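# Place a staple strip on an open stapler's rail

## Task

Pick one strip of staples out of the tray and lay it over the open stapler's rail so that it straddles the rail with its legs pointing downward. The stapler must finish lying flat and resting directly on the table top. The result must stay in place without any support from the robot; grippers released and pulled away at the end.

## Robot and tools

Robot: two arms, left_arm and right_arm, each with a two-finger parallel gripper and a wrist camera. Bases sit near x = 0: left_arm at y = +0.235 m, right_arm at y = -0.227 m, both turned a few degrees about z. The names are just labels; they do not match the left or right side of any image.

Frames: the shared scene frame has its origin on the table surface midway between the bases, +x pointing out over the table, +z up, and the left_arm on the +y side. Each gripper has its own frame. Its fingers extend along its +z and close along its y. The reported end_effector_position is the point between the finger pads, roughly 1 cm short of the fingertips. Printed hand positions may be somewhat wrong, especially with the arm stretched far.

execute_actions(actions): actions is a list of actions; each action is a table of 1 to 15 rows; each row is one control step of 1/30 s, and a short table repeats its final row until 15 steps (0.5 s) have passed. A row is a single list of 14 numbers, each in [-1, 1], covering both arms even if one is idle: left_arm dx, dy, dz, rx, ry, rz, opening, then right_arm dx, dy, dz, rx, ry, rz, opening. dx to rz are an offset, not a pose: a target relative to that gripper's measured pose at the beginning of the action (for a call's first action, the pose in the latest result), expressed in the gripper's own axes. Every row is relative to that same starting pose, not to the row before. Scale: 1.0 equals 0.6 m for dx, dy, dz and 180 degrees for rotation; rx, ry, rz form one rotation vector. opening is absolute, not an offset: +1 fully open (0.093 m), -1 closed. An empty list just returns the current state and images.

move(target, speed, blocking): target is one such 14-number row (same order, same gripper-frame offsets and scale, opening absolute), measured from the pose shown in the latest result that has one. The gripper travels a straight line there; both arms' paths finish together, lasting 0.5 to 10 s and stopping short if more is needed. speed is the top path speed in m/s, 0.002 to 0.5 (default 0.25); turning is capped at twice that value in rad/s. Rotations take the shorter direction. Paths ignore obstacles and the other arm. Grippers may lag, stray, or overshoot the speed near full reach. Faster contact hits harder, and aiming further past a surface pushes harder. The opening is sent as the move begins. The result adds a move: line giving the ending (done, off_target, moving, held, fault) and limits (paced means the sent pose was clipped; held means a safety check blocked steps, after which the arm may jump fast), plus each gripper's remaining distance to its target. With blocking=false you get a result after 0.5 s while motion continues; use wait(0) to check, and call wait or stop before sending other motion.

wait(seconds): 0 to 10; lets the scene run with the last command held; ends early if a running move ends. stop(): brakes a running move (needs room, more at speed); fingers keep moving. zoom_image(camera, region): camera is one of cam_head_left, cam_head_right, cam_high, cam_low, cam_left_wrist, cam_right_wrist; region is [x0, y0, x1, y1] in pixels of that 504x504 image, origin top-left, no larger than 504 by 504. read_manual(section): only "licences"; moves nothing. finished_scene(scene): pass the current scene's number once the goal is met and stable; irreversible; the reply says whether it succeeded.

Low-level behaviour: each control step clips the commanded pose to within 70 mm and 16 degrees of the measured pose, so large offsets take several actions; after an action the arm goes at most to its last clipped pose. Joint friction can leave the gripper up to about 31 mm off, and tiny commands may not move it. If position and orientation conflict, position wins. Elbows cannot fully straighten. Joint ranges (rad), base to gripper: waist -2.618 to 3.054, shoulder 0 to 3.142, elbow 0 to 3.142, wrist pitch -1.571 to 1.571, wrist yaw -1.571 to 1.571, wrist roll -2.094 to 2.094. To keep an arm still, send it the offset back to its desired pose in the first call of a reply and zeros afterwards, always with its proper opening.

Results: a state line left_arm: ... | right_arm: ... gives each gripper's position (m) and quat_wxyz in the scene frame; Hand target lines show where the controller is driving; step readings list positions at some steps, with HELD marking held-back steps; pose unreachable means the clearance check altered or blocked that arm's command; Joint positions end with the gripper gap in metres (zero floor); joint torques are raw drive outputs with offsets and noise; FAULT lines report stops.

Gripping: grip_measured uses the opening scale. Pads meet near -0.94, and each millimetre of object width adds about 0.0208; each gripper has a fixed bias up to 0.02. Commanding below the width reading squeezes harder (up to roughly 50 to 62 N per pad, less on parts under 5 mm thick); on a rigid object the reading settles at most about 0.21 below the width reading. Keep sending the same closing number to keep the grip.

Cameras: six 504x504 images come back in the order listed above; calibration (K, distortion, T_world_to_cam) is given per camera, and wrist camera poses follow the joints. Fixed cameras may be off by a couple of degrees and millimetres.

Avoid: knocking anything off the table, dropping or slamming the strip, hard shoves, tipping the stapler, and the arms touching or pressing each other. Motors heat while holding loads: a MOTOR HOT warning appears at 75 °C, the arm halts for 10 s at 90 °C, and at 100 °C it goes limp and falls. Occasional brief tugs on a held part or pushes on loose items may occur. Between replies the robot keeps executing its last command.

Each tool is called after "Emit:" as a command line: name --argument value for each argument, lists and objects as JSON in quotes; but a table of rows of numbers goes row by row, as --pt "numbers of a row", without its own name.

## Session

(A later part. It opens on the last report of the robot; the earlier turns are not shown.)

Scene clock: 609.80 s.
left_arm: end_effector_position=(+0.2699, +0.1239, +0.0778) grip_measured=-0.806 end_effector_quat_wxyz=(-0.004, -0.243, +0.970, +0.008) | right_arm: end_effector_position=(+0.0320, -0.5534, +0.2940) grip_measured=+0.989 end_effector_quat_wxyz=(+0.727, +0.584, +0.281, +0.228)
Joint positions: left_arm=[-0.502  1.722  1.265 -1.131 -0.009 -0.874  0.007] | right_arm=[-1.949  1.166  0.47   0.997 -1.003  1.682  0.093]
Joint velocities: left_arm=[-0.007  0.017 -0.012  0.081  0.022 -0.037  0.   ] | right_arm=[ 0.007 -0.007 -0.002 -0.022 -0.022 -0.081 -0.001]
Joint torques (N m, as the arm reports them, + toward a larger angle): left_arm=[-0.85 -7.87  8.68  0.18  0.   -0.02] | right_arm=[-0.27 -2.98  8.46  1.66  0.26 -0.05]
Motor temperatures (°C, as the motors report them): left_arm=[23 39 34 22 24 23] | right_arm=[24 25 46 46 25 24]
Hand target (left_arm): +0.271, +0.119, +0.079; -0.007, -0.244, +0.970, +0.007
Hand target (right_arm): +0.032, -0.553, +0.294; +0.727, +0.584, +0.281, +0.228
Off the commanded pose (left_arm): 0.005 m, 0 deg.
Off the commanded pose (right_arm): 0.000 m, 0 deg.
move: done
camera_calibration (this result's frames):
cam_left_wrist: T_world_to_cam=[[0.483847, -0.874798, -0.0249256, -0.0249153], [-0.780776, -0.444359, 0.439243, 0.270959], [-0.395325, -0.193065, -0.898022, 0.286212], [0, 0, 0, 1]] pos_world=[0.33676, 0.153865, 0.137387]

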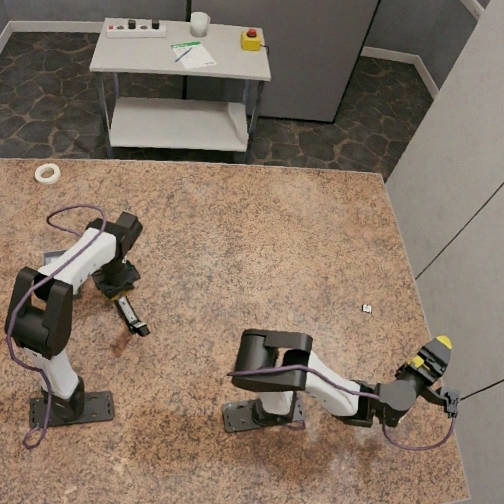

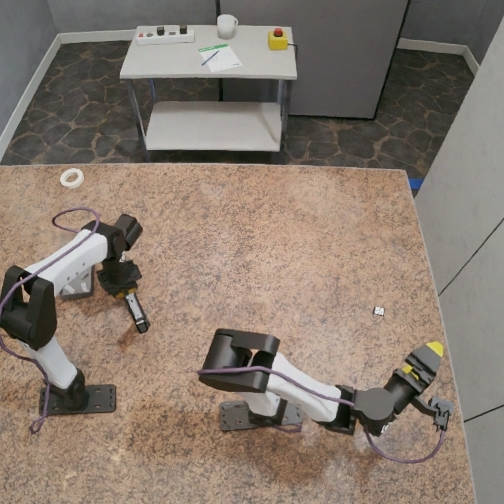

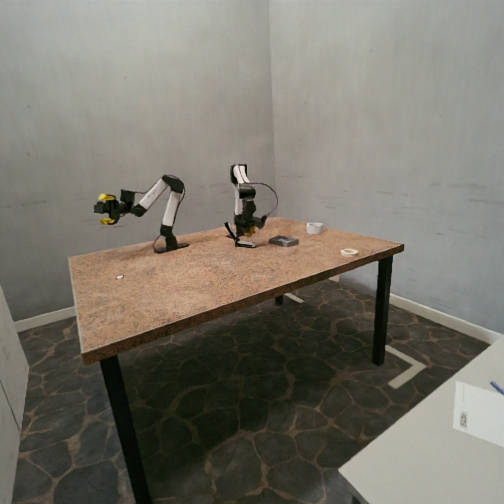

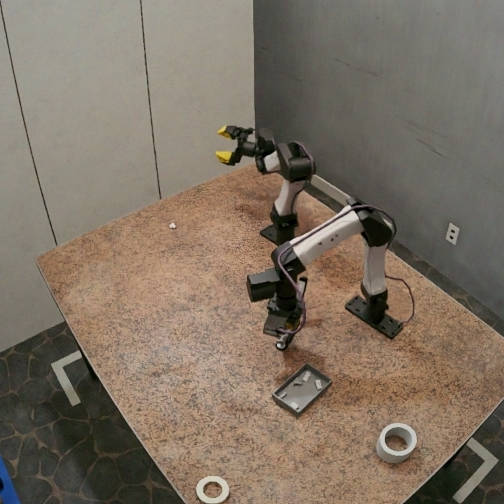

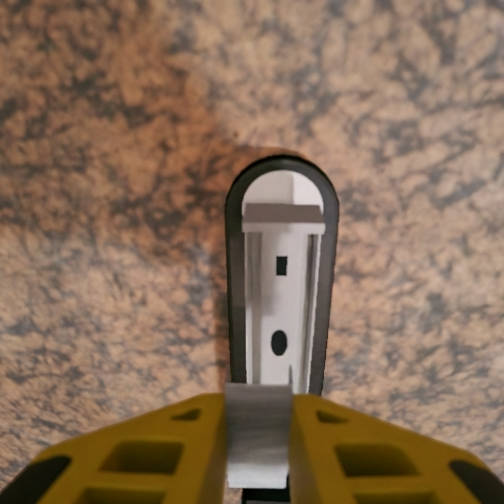

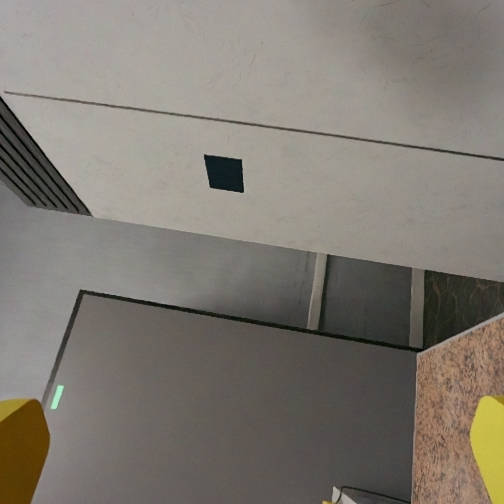

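Emit:
move --target '[0,-0.016,0.045,0,0,0,-0.82,0,0,0,0,0,0,1]' --speed 0.03

Emit:
zoom_image --camera "cam_left_wrist" --region '[160,200,360,500]'

Scene clock: 617.63 s.
left_arm: end_effector_position=(+0.2772, +0.1184, +0.0567) grip_measured=-0.806 end_effector_quat_wxyz=(+0.000, -0.243, +0.970, +0.005) | right_arm: end_effector_position=(+0.0320, -0.5534, +0.2940) grip_measured=+0.989 end_effector_quat_wxyz=(+0.727, +0.584, +0.281, +0.228)
Joint positions: left_arm=[-0.51   1.765  1.229 -1.041 -0.009 -0.882  0.007] | right_arm=[-1.949  1.166  0.47   0.997 -1.003  1.682  0.093]
Joint velocities: left_arm=[ 0.002 -0.002 -0.007  0.051 -0.007 -0.081 -0.   ] | right_arm=[-0.007 -0.022  0.002 -0.022 -0.007 -0.022 -0.   ]
Joint torques (N m, as the arm reports them, + toward a larger angle): left_arm=[-0.71 -8.38  5.7   0.37 -0.04 -0.05] | right_arm=[-0.33 -3.03  8.33  1.62  0.28 -0.06]
Motor temperatures (°C, as the motors report them): left_arm=[23 39 34 22 24 23] | right_arm=[24 25 46 46 25 24]
Hand target (left_arm): +0.274, +0.116, +0.051; -0.004, -0.243, +0.970, +0.008
Hand target (right_arm): +0.032, -0.553, +0.294; +0.727, +0.584, +0.281, +0.228
Off the commanded pose (left_arm): 0.007 m, 1 deg.
Off the commanded pose (right_arm): 0.000 m, 0 deg.
move: done
camera_calibration (this result's frames):
cam_left_wrist: T_world_to_cam=[[0.484732, -0.874516, -0.01602, -0.0345968], [-0.785104, -0.4431, 0.432753, 0.284941], [-0.385547, -0.197192, -0.90137, 0.267034], [0, 0, 0, 1]] pos_world=[0.343433, 0.148659, 0.116833]

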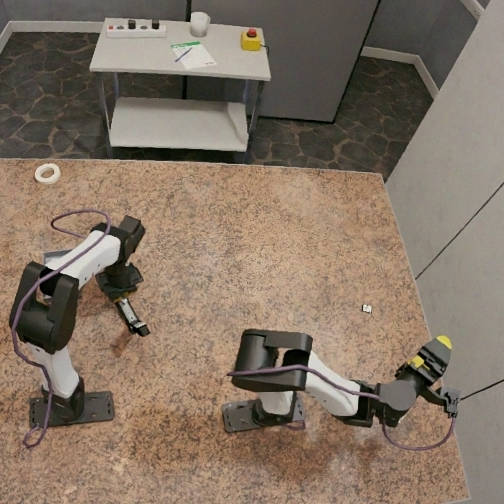

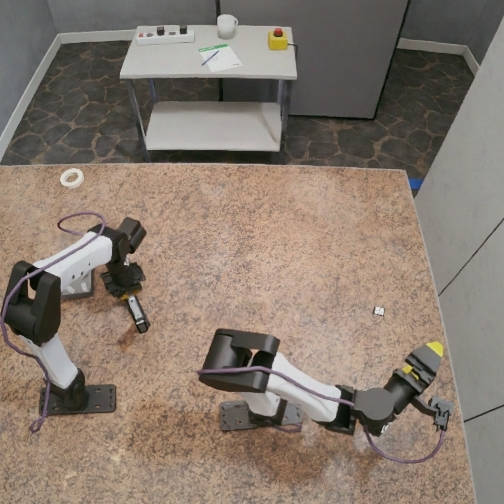

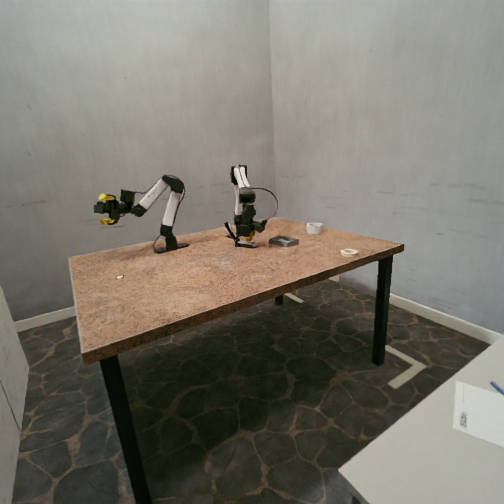

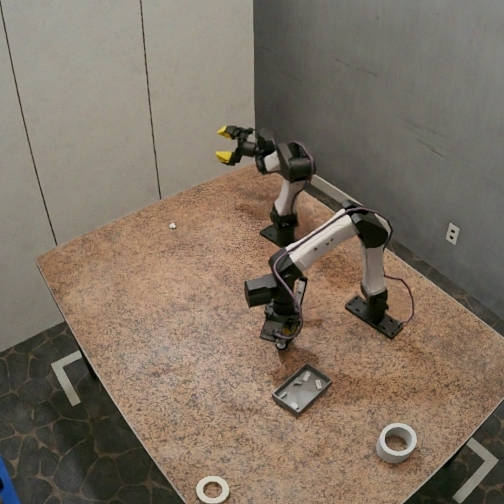

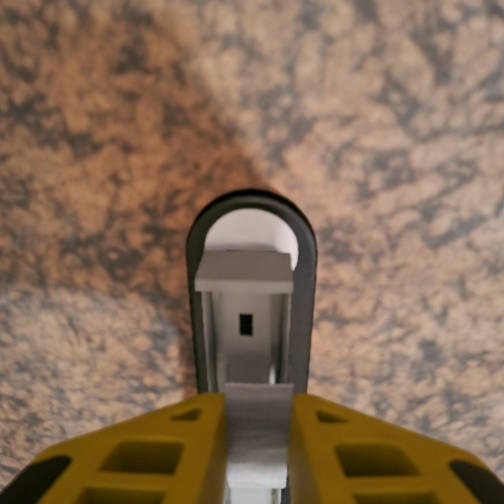

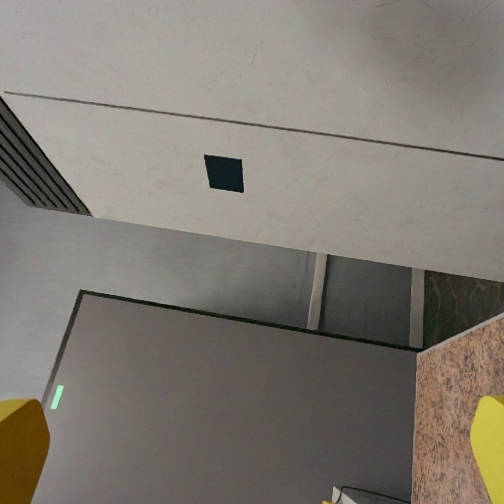

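Region (160, 200, 360, 500) of cam_left_wrist's 504x504 image, scaled by 1.680, with more detail than that image has.

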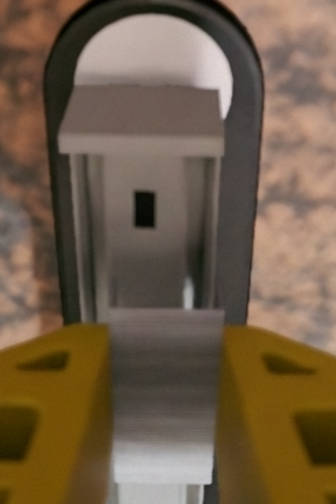

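Emit:
move --target '[0,0.013,0,0,0,0,-0.82,0,0,0,0,0,0,1]' --speed 0.02

Emit:
zoom_image --camera "cam_left_wrist" --region '[160,200,360,500]'

Scene clock: 626.23 s.
left_arm: end_effector_position=(+0.2748, +0.1194, +0.0557) grip_measured=-0.806 end_effector_quat_wxyz=(-0.001, -0.241, +0.971, +0.006) | right_arm: end_effector_position=(+0.0320, -0.5534, +0.2940) grip_measured=+0.989 end_effector_quat_wxyz=(+0.727, +0.584, +0.281, +0.228)
Joint positions: left_arm=[-0.51   1.759  1.218 -1.038 -0.009 -0.877  0.007] | right_arm=[-1.949  1.166  0.47   0.997 -1.003  1.682  0.093]
Joint velocities: left_arm=[ 0.007  0.012  0.007  0.022  0.022 -0.022 -0.   ] | right_arm=[ 0.002 -0.002 -0.007 -0.051 -0.007 -0.022 -0.   ]
Joint torques (N m, as the arm reports them, + toward a larger angle): left_arm=[  1.5  -10.67   5.53   0.28  -0.06   0.16] | right_arm=[-0.3  -3.07  8.46  1.67  0.28 -0.06]
Motor temperatures (°C, as the motors report them): left_arm=[23 39 34 22 24 23] | right_arm=[24 25 47 46 25 24]
Hand target (left_arm): +0.274, +0.125, +0.057; +0.000, -0.243, +0.970, +0.005
Hand target (right_arm): +0.032, -0.553, +0.294; +0.727, +0.584, +0.281, +0.228
Off the commanded pose (left_arm): 0.006 m, 0 deg.
Off the commanded pose (right_arm): 0.000 m, 0 deg.
move: done
camera_calibration (this result's frames):
cam_left_wrist: T_world_to_cam=[[0.480012, -0.877075, -0.0181146, -0.0308426], [-0.786365, -0.439337, 0.434296, 0.283712], [-0.388869, -0.194223, -0.900588, 0.265929], [0, 0, 0, 1]] pos_world=[0.341317, 0.149244, 0.115718]

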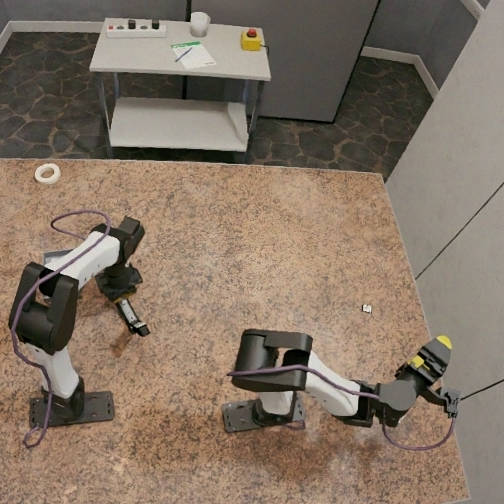

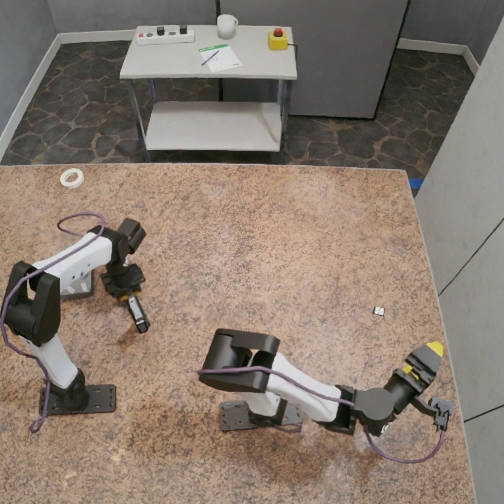

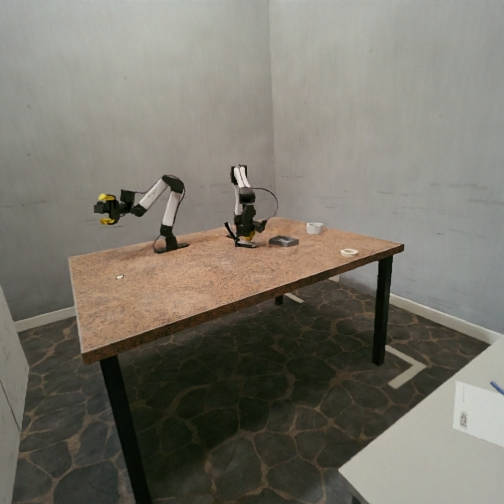

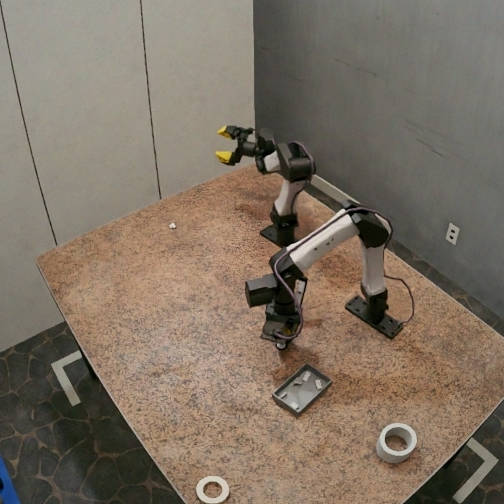

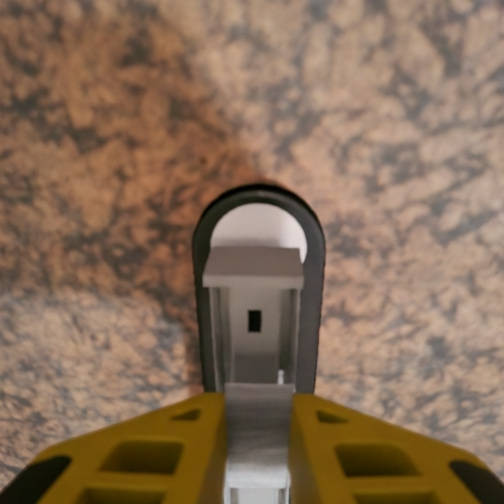

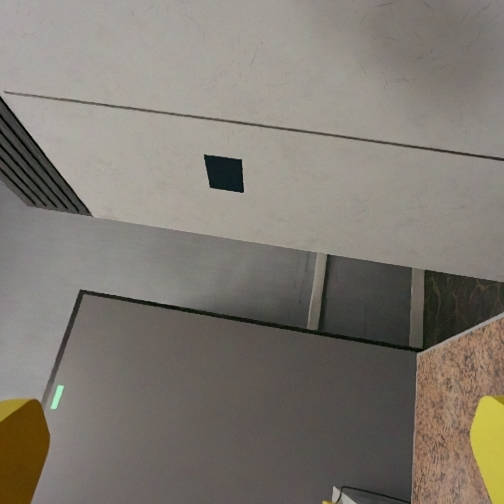

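Region (160, 200, 360, 500) of cam_left_wrist's 504x504 image, scaled by 1.680, with more detail than that image has.

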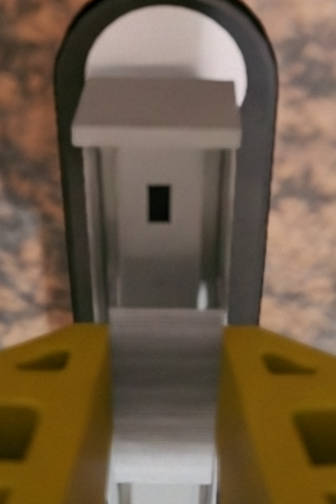

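Emit:
move --target '[0,0.012,0,0,0,0,-0.82,0,0,0,0,0,0,1]' --speed 0.02

Emit:
zoom_image --camera "cam_left_wrist" --region '[160,200,360,500]'

Scene clock: 632.20 s.
left_arm: end_effector_position=(+0.2726, +0.1203, +0.0548) grip_measured=-0.806 end_effector_quat_wxyz=(-0.002, -0.239, +0.971, +0.007) | right_arm: end_effector_position=(+0.0320, -0.5534, +0.2940) grip_measured=+0.989 end_effector_quat_wxyz=(+0.727, +0.584, +0.281, +0.228)
Joint positions: left_arm=[-0.51   1.754  1.209 -1.037 -0.009 -0.872  0.007] | right_arm=[-1.949  1.166  0.47   0.997 -1.003  1.682  0.093]
Joint velocities: left_arm=[-0.002  0.002 -0.007 -0.022  0.051 -0.022 -0.   ] | right_arm=[ 0.007 -0.017  0.017 -0.007  0.007  0.066  0.001]
Joint torques (N m, as the arm reports them, + toward a larger angle): left_arm=[  1.36 -10.63   5.49   0.29  -0.05   0.11] | right_arm=[-0.29 -2.95  8.5   1.63  0.26 -0.02]
Motor temperatures (°C, as the motors report them): left_arm=[23 40 34 22 24 23] | right_arm=[24 25 47 46 25 24]
Hand target (left_arm): +0.272, +0.126, +0.056; -0.001, -0.241, +0.971, +0.006
Hand target (right_arm): +0.032, -0.553, +0.294; +0.727, +0.584, +0.281, +0.228
Off the commanded pose (left_arm): 0.006 m, 0 deg.
Off the commanded pose (right_arm): 0.000 m, 0 deg.
move: done
camera_calibration (this result's frames):
cam_left_wrist: T_world_to_cam=[[0.475922, -0.879235, -0.0210776, -0.0274875], [-0.786809, -0.436357, 0.43649, 0.28242], [-0.392974, -0.191151, -0.899462, 0.265143], [0, 0, 0, 1]] pos_world=[0.339487, 0.14975, 0.114633]

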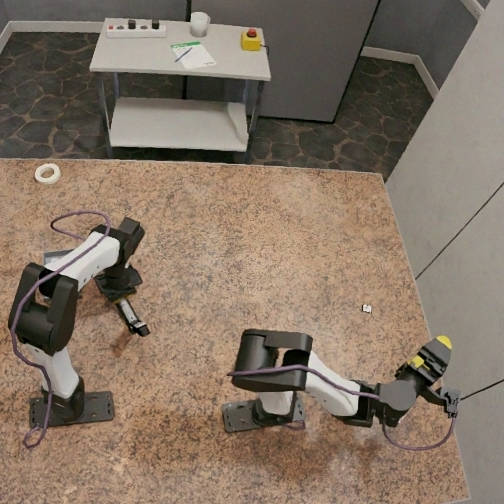

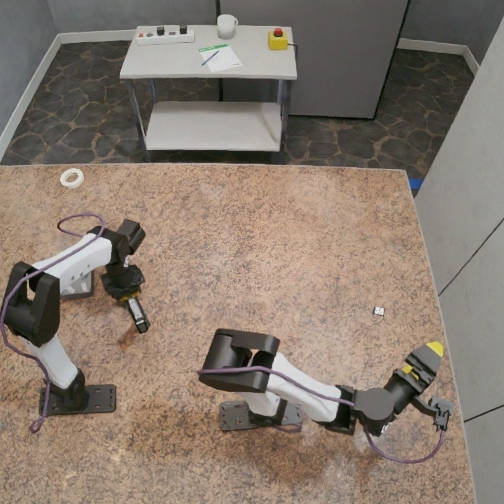

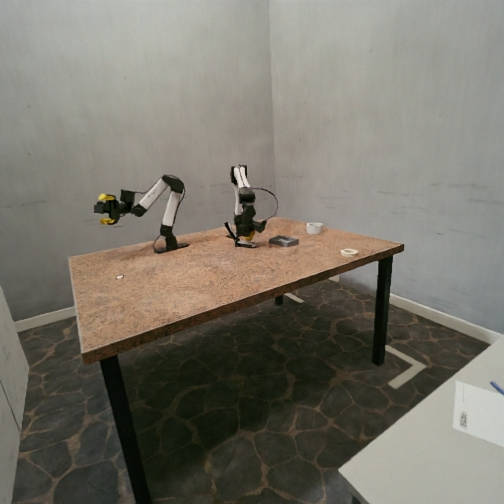

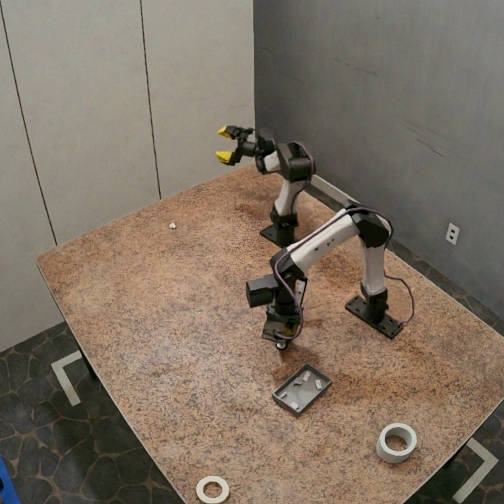

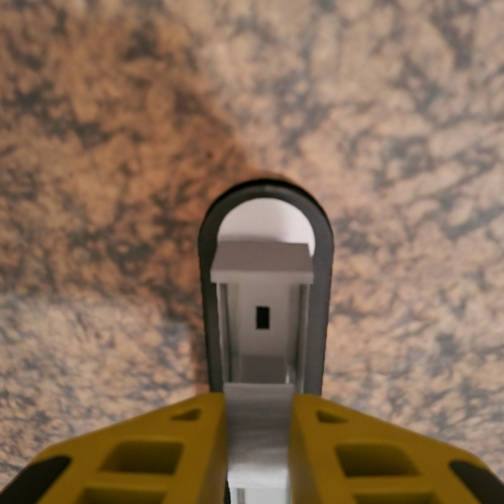

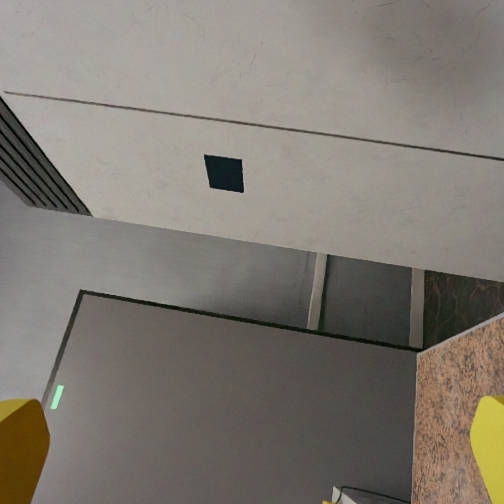

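Region (160, 200, 360, 500) of cam_left_wrist's 504x504 image, scaled by 1.680, with more detail than that image has.

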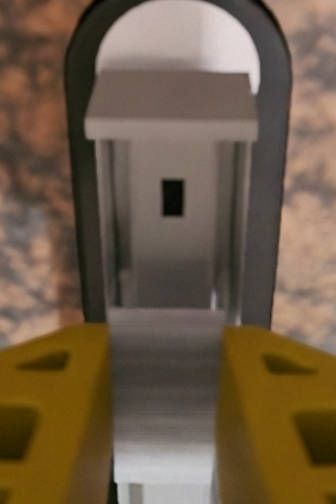

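Emit:
move --target '[0,0,0.022,0,0,0,-0.82,0,0,0,0,0,0,1]' --speed 0.015

Emit:
zoom_image --camera "cam_left_wrist" --region '[160,200,360,500]'

Scene clock: 640.33 s.
left_arm: end_effector_position=(+0.2749, +0.1194, +0.0495) grip_measured=-0.806 end_effector_quat_wxyz=(+0.005, -0.238, +0.971, +0.002) | right_arm: end_effector_position=(+0.0320, -0.5534, +0.2940) grip_measured=+0.989 end_effector_quat_wxyz=(+0.727, +0.584, +0.281, +0.228)
Joint positions: left_arm=[-0.51   1.754  1.187 -0.998 -0.009 -0.872  0.007] | right_arm=[-1.949  1.166  0.47   0.997 -1.003  1.682  0.093]
Joint velocities: left_arm=[ 0.007 -0.022 -0.012 -0.037 -0.037 -0.081  0.   ] | right_arm=[-0.007  0.017 -0.027 -0.081 -0.051  0.007  0.   ]
Joint torques (N m, as the arm reports them, + toward a larger angle): left_arm=[ 0.25 -7.68  5.61  0.39 -0.06  0.02] | right_arm=[-0.39 -3.03  8.31  1.64  0.24 -0.04]
Motor temperatures (°C, as the motors report them): left_arm=[23 41 33 22 24 23] | right_arm=[24 25 47 46 25 24]
Hand target (left_arm): +0.272, +0.121, +0.042; -0.002, -0.239, +0.971, +0.007
Hand target (right_arm): +0.032, -0.553, +0.294; +0.727, +0.584, +0.281, +0.228
Off the commanded pose (left_arm): 0.008 m, 1 deg.
Off the commanded pose (right_arm): 0.000 m, 0 deg.
move: done
camera_calibration (this result's frames):
cam_left_wrist: T_world_to_cam=[[0.475816, -0.87951, -0.00777907, -0.0300736], [-0.793826, -0.433235, 0.426788, 0.288138], [-0.378735, -0.196897, -0.904318, 0.258077], [0, 0, 0, 1]] pos_world=[0.340784, 0.149196, 0.110176]

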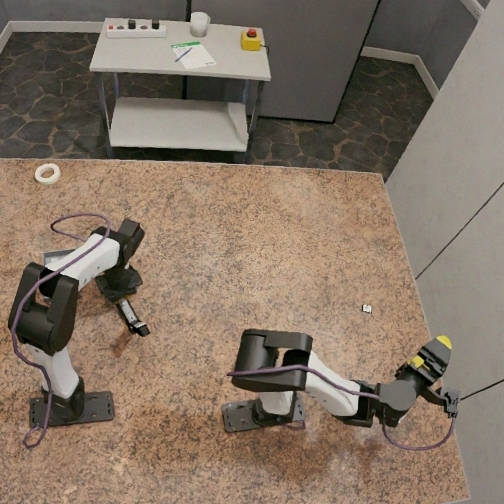

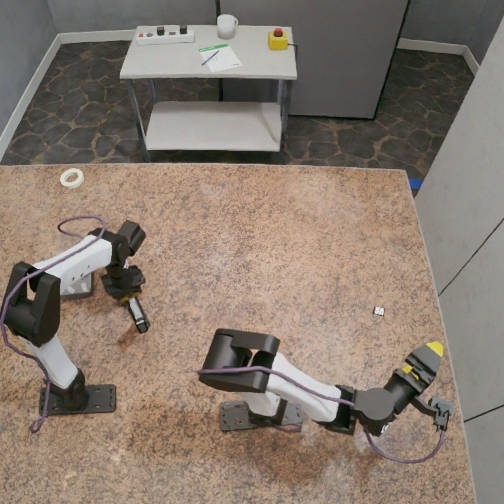

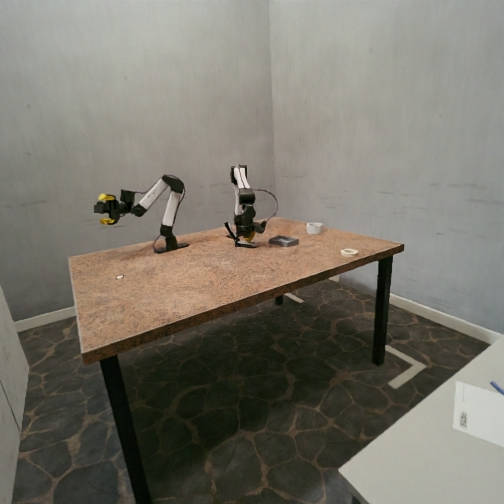

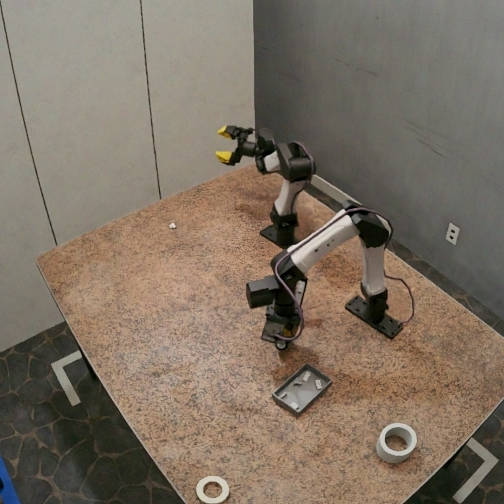

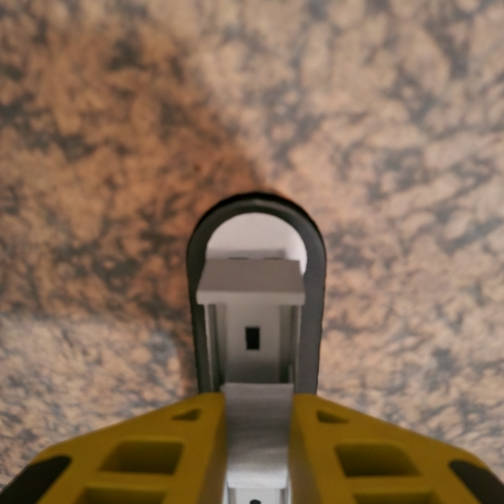

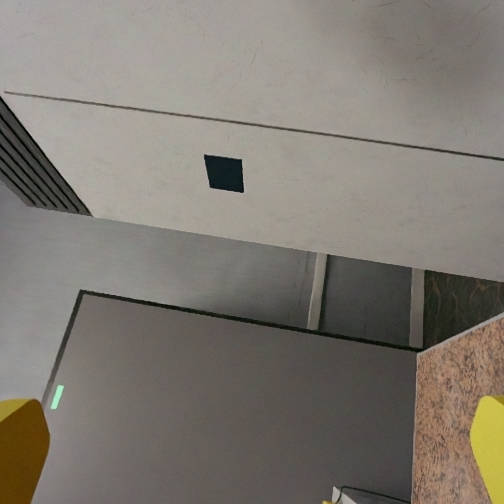

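Region (160, 200, 360, 500) of cam_left_wrist's 504x504 image, scaled by 1.680, with more detail than that image has.

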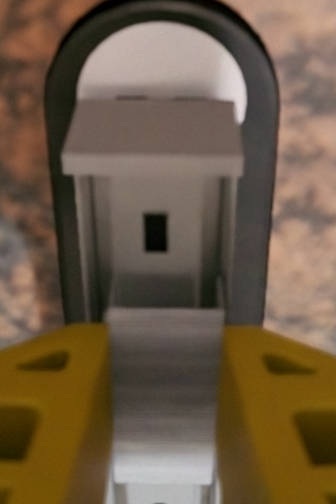

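Emit:
move --target '[0,0.009,0,0,0,0,-0.82,0,0,0,0,0,0,1]' --speed 0.015

Emit:
zoom_image --camera "cam_left_wrist" --region '[160,200,360,500]'

Scene clock: 650.57 s.
left_arm: end_effector_position=(+0.2754, +0.1192, +0.0495) grip_measured=-0.806 end_effector_quat_wxyz=(+0.006, -0.238, +0.971, +0.001) | right_arm: end_effector_position=(+0.0320, -0.5534, +0.2940) grip_measured=+0.989 end_effector_quat_wxyz=(+0.727, +0.584, +0.281, +0.228)
Joint positions: left_arm=[-0.51   1.754  1.187 -0.996 -0.009 -0.871  0.007] | right_arm=[-1.949  1.166  0.47   0.997 -1.003  1.682  0.093]
Joint velocities: left_arm=[ 0.002 -0.002 -0.007 -0.066 -0.051  0.066  0.   ] | right_arm=[-0.002 -0.002  0.012 -0.051 -0.007 -0.037 -0.001]
Joint torques (N m, as the arm reports them, + toward a larger angle): left_arm=[  1.09 -10.67   5.37   0.32  -0.06   0.16] | right_arm=[-0.28 -3.08  8.4   1.64  0.25 -0.05]
Motor temperatures (°C, as the motors report them): left_arm=[23 40 33 22 24 23] | right_arm=[24 25 47 46 25 24]
Hand target (left_arm): +0.272, +0.124, +0.050; +0.005, -0.238, +0.971, +0.002
Hand target (right_arm): +0.032, -0.553, +0.294; +0.727, +0.584, +0.281, +0.228
Off the commanded pose (left_arm): 0.006 m, 0 deg.
Off the commanded pose (right_arm): 0.000 m, 0 deg.
move: done
camera_calibration (this result's frames):
cam_left_wrist: T_world_to_cam=[[0.474824, -0.88006, -0.00601882, -0.0302518], [-0.79522, -0.431959, 0.425484, 0.288749], [-0.377051, -0.197243, -0.904946, 0.257842], [0, 0, 0, 1]] pos_world=[0.341203, 0.148962, 0.110293]

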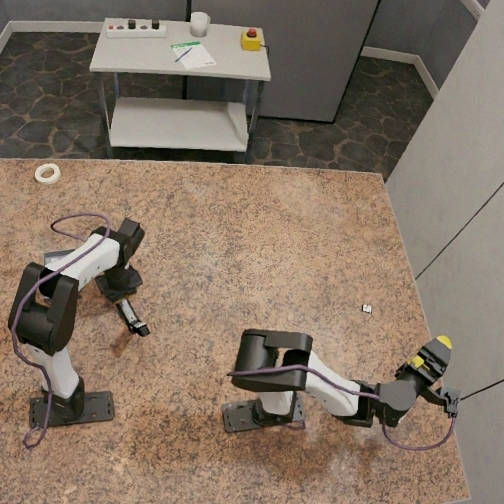

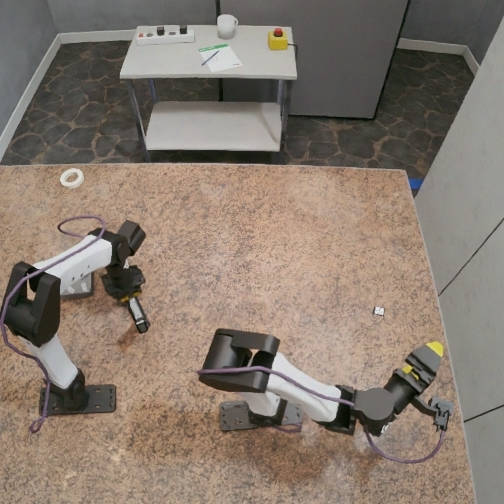

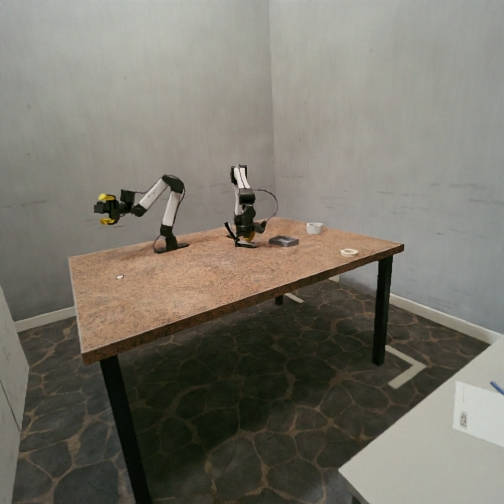

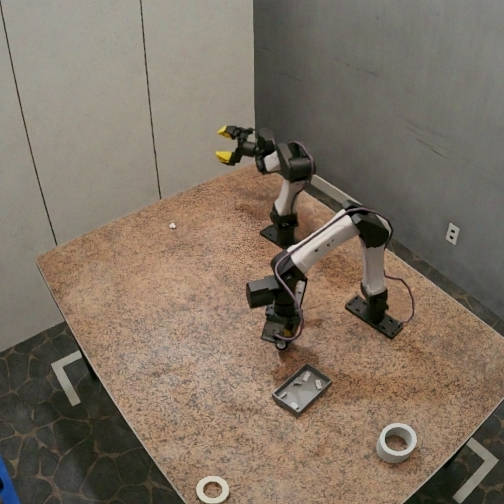

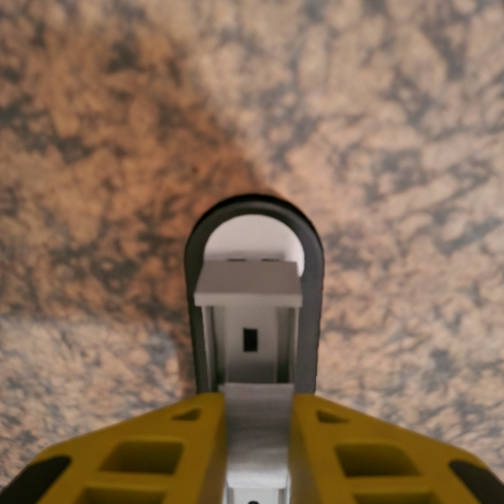

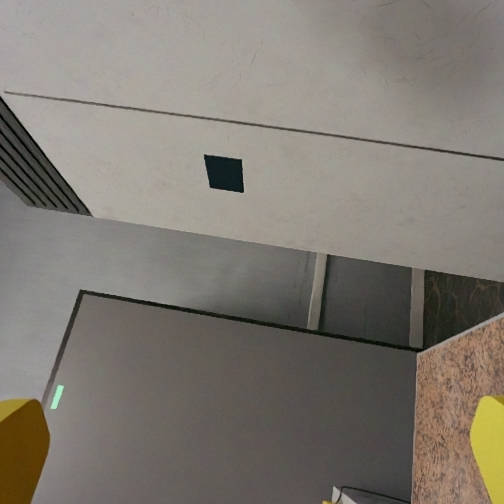

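Region (160, 200, 360, 500) of cam_left_wrist's 504x504 image, scaled by 1.680, with more detail than that image has.

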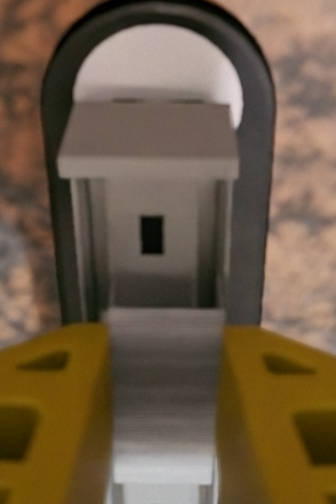

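Emit:
move --target '[0,0.013,0,0,0,0,-0.82,0,0,0,0,0,0,1]' --speed 0.015

Emit:
zoom_image --camera "cam_left_wrist" --region '[160,200,360,500]'

Scene clock: 657.23 s.
left_arm: end_effector_position=(+0.2733, +0.1218, +0.0486) grip_measured=-0.806 end_effector_quat_wxyz=(+0.004, -0.238, +0.971, +0.002) | right_arm: end_effector_position=(+0.0320, -0.5534, +0.2940) grip_measured=+0.989 end_effector_quat_wxyz=(+0.727, +0.584, +0.281, +0.228)
Joint positions: left_arm=[-0.504  1.748  1.176 -0.994 -0.009 -0.865  0.007] | right_arm=[-1.949  1.166  0.47   0.997 -1.003  1.682  0.093]
Joint velocities: left_arm=[-0.017  0.002 -0.002 -0.081  0.051 -0.007 -0.   ] | right_arm=[-0.012  0.007  0.002  0.007  0.066  0.007  0.001]
Joint torques (N m, as the arm reports them, + toward a larger angle): left_arm=[  1.06 -10.6    5.54   0.33  -0.06   0.13] | right_arm=[-0.38 -3.08  8.48  1.64  0.28 -0.06]
Motor temperatures (°C, as the motors report them): left_arm=[23 41 33 22 24 23] | right_arm=[24 25 47 46 25 24]
Hand target (left_arm): +0.272, +0.126, +0.050; +0.006, -0.238, +0.971, +0.002
Hand target (right_arm): +0.032, -0.553, +0.294; +0.727, +0.584, +0.281, +0.228
Off the commanded pose (left_arm): 0.005 m, 0 deg.
Off the commanded pose (right_arm): 0.000 m, 0 deg.
move: done
camera_calibration (this result's frames):
cam_left_wrist: T_world_to_cam=[[0.474126, -0.880411, -0.00902678, -0.0265771], [-0.794027, -0.431991, 0.427673, 0.288179], [-0.380428, -0.195603, -0.903888, 0.257431], [0, 0, 0, 1]] pos_world=[0.339357, 0.151446, 0.109203]

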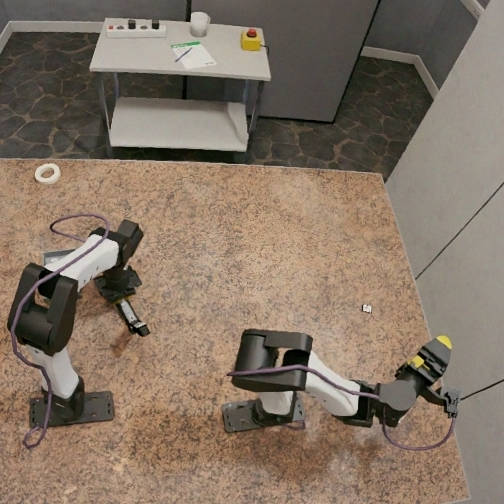

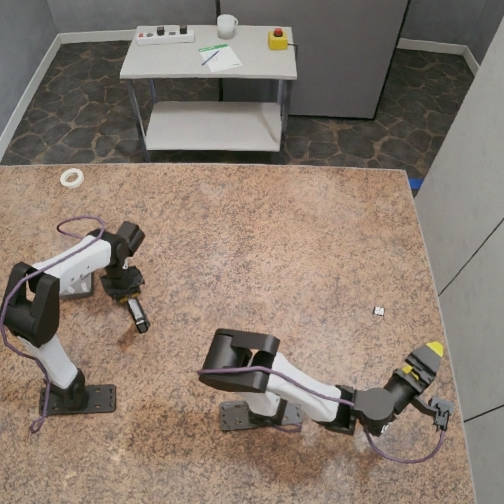

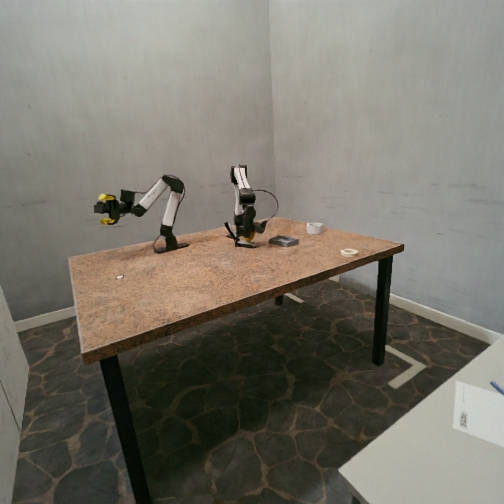

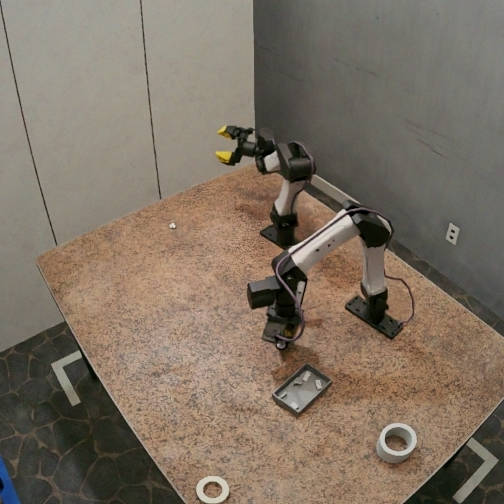

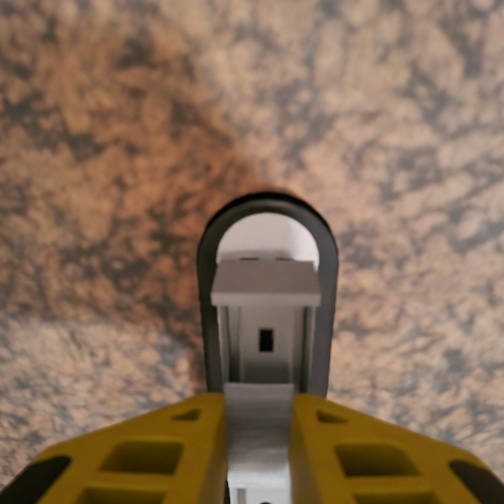

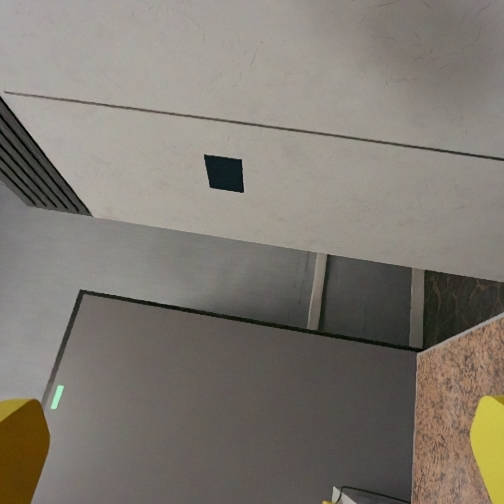

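Region (160, 200, 360, 500) of cam_left_wrist's 504x504 image, scaled by 1.680, with more detail than that image has.

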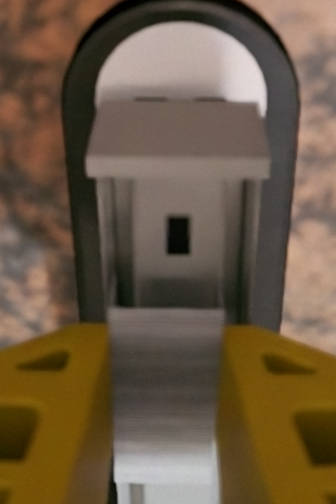

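Emit:
move --target '[0,0,0.018,0,0,0,-0.82,0,0,0,0,0,0,1]' --speed 0.015

Emit:
zoom_image --camera "cam_left_wrist" --region '[160,200,360,500]'

Scene clock: 666.13 s.
left_arm: end_effector_position=(+0.2756, +0.1209, +0.0452) grip_measured=-0.806 end_effector_quat_wxyz=(+0.010, -0.237, +0.971, -0.002) | right_arm: end_effector_position=(+0.0320, -0.5534, +0.2940) grip_measured=+0.989 end_effector_quat_wxyz=(+0.727, +0.584, +0.281, +0.228)
Joint positions: left_arm=[-0.504  1.748  1.161 -0.965 -0.009 -0.864  0.007] | right_arm=[-1.949  1.166  0.47   0.997 -1.003  1.682  0.093]
Joint velocities: left_arm=[ 0.002  0.002  0.002  0.007 -0.007 -0.037  0.   ] | right_arm=[-0.002 -0.007 -0.012 -0.022 -0.007  0.022 -0.   ]
Joint torques (N m, as the arm reports them, + toward a larger angle): left_arm=[ 0.27 -7.74  5.43  0.43 -0.05  0.05] | right_arm=[-0.42 -2.91  8.34  1.61  0.28  0.  ]
Motor temperatures (°C, as the motors report them): left_arm=[23 41 33 22 24 23] | right_arm=[24 25 47 46 25 24]
Hand target (left_arm): +0.273, +0.122, +0.038; +0.004, -0.237, +0.971, +0.002
Hand target (right_arm): +0.032, -0.553, +0.294; +0.727, +0.584, +0.281, +0.228
Off the commanded pose (left_arm): 0.008 m, 1 deg.
Off the commanded pose (right_arm): 0.000 m, 0 deg.
move: done
camera_calibration (this result's frames):
cam_left_wrist: T_world_to_cam=[[0.473498, -0.88079, 0.00271134, -0.0288295], [-0.80034, -0.42896, 0.418866, 0.292829], [-0.36777, -0.200502, -0.908044, 0.252336], [0, 0, 0, 1]] pos_world=[0.340815, 0.150813, 0.106555]

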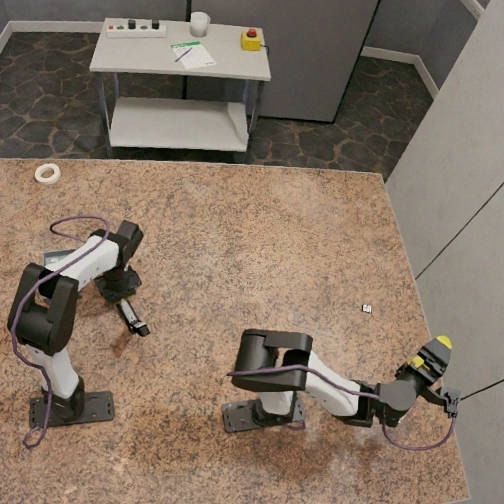

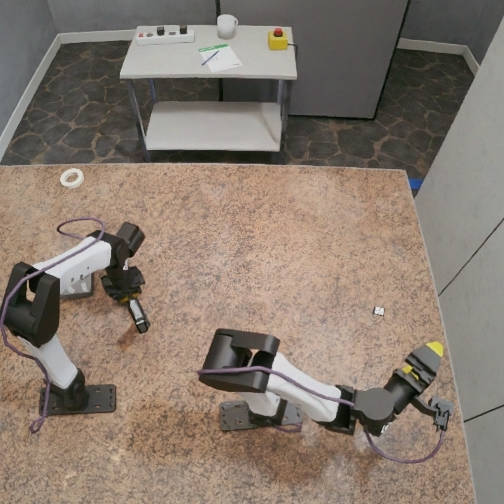

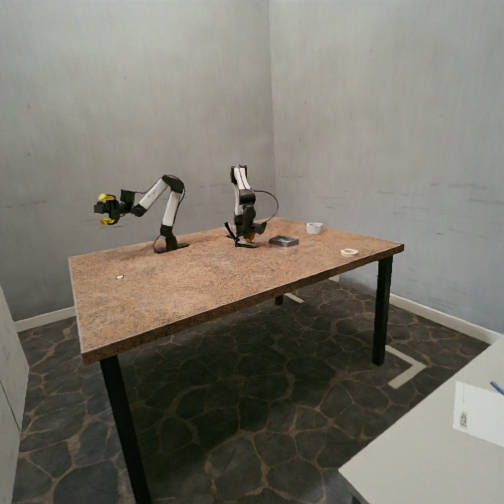

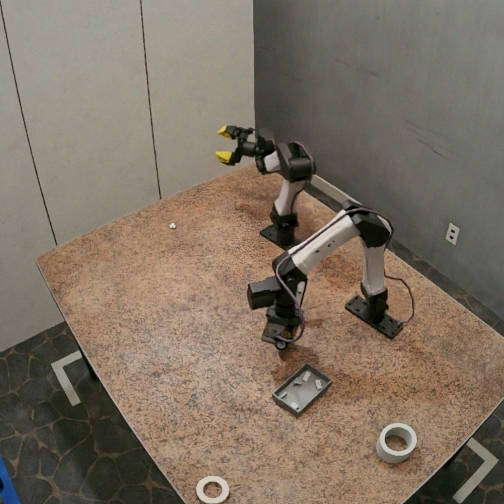

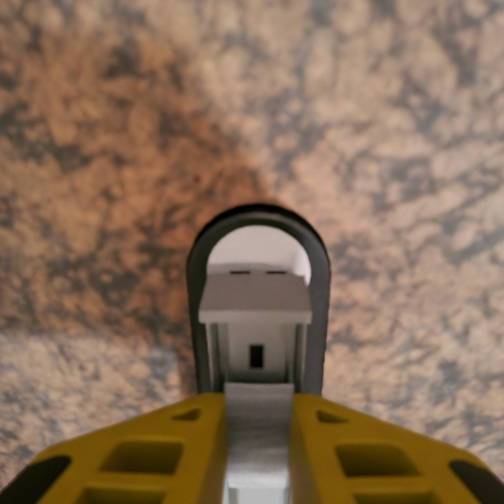

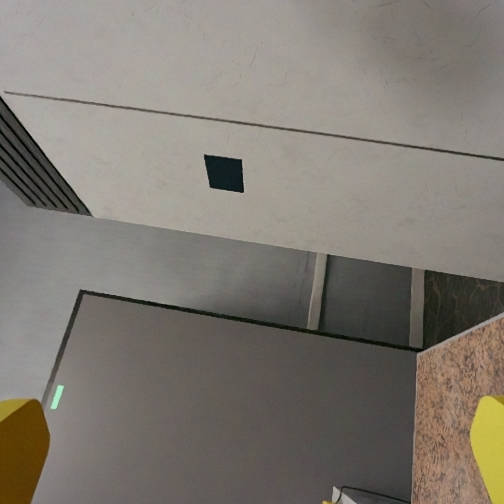

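Region (160, 200, 360, 500) of cam_left_wrist's 504x504 image, scaled by 1.680, with more detail than that image has.

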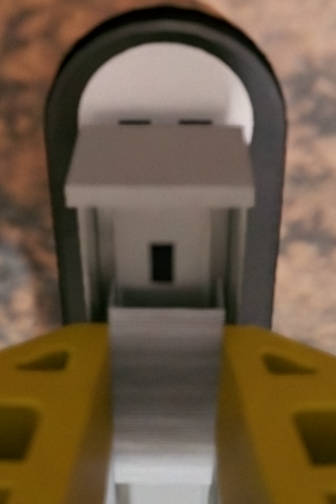

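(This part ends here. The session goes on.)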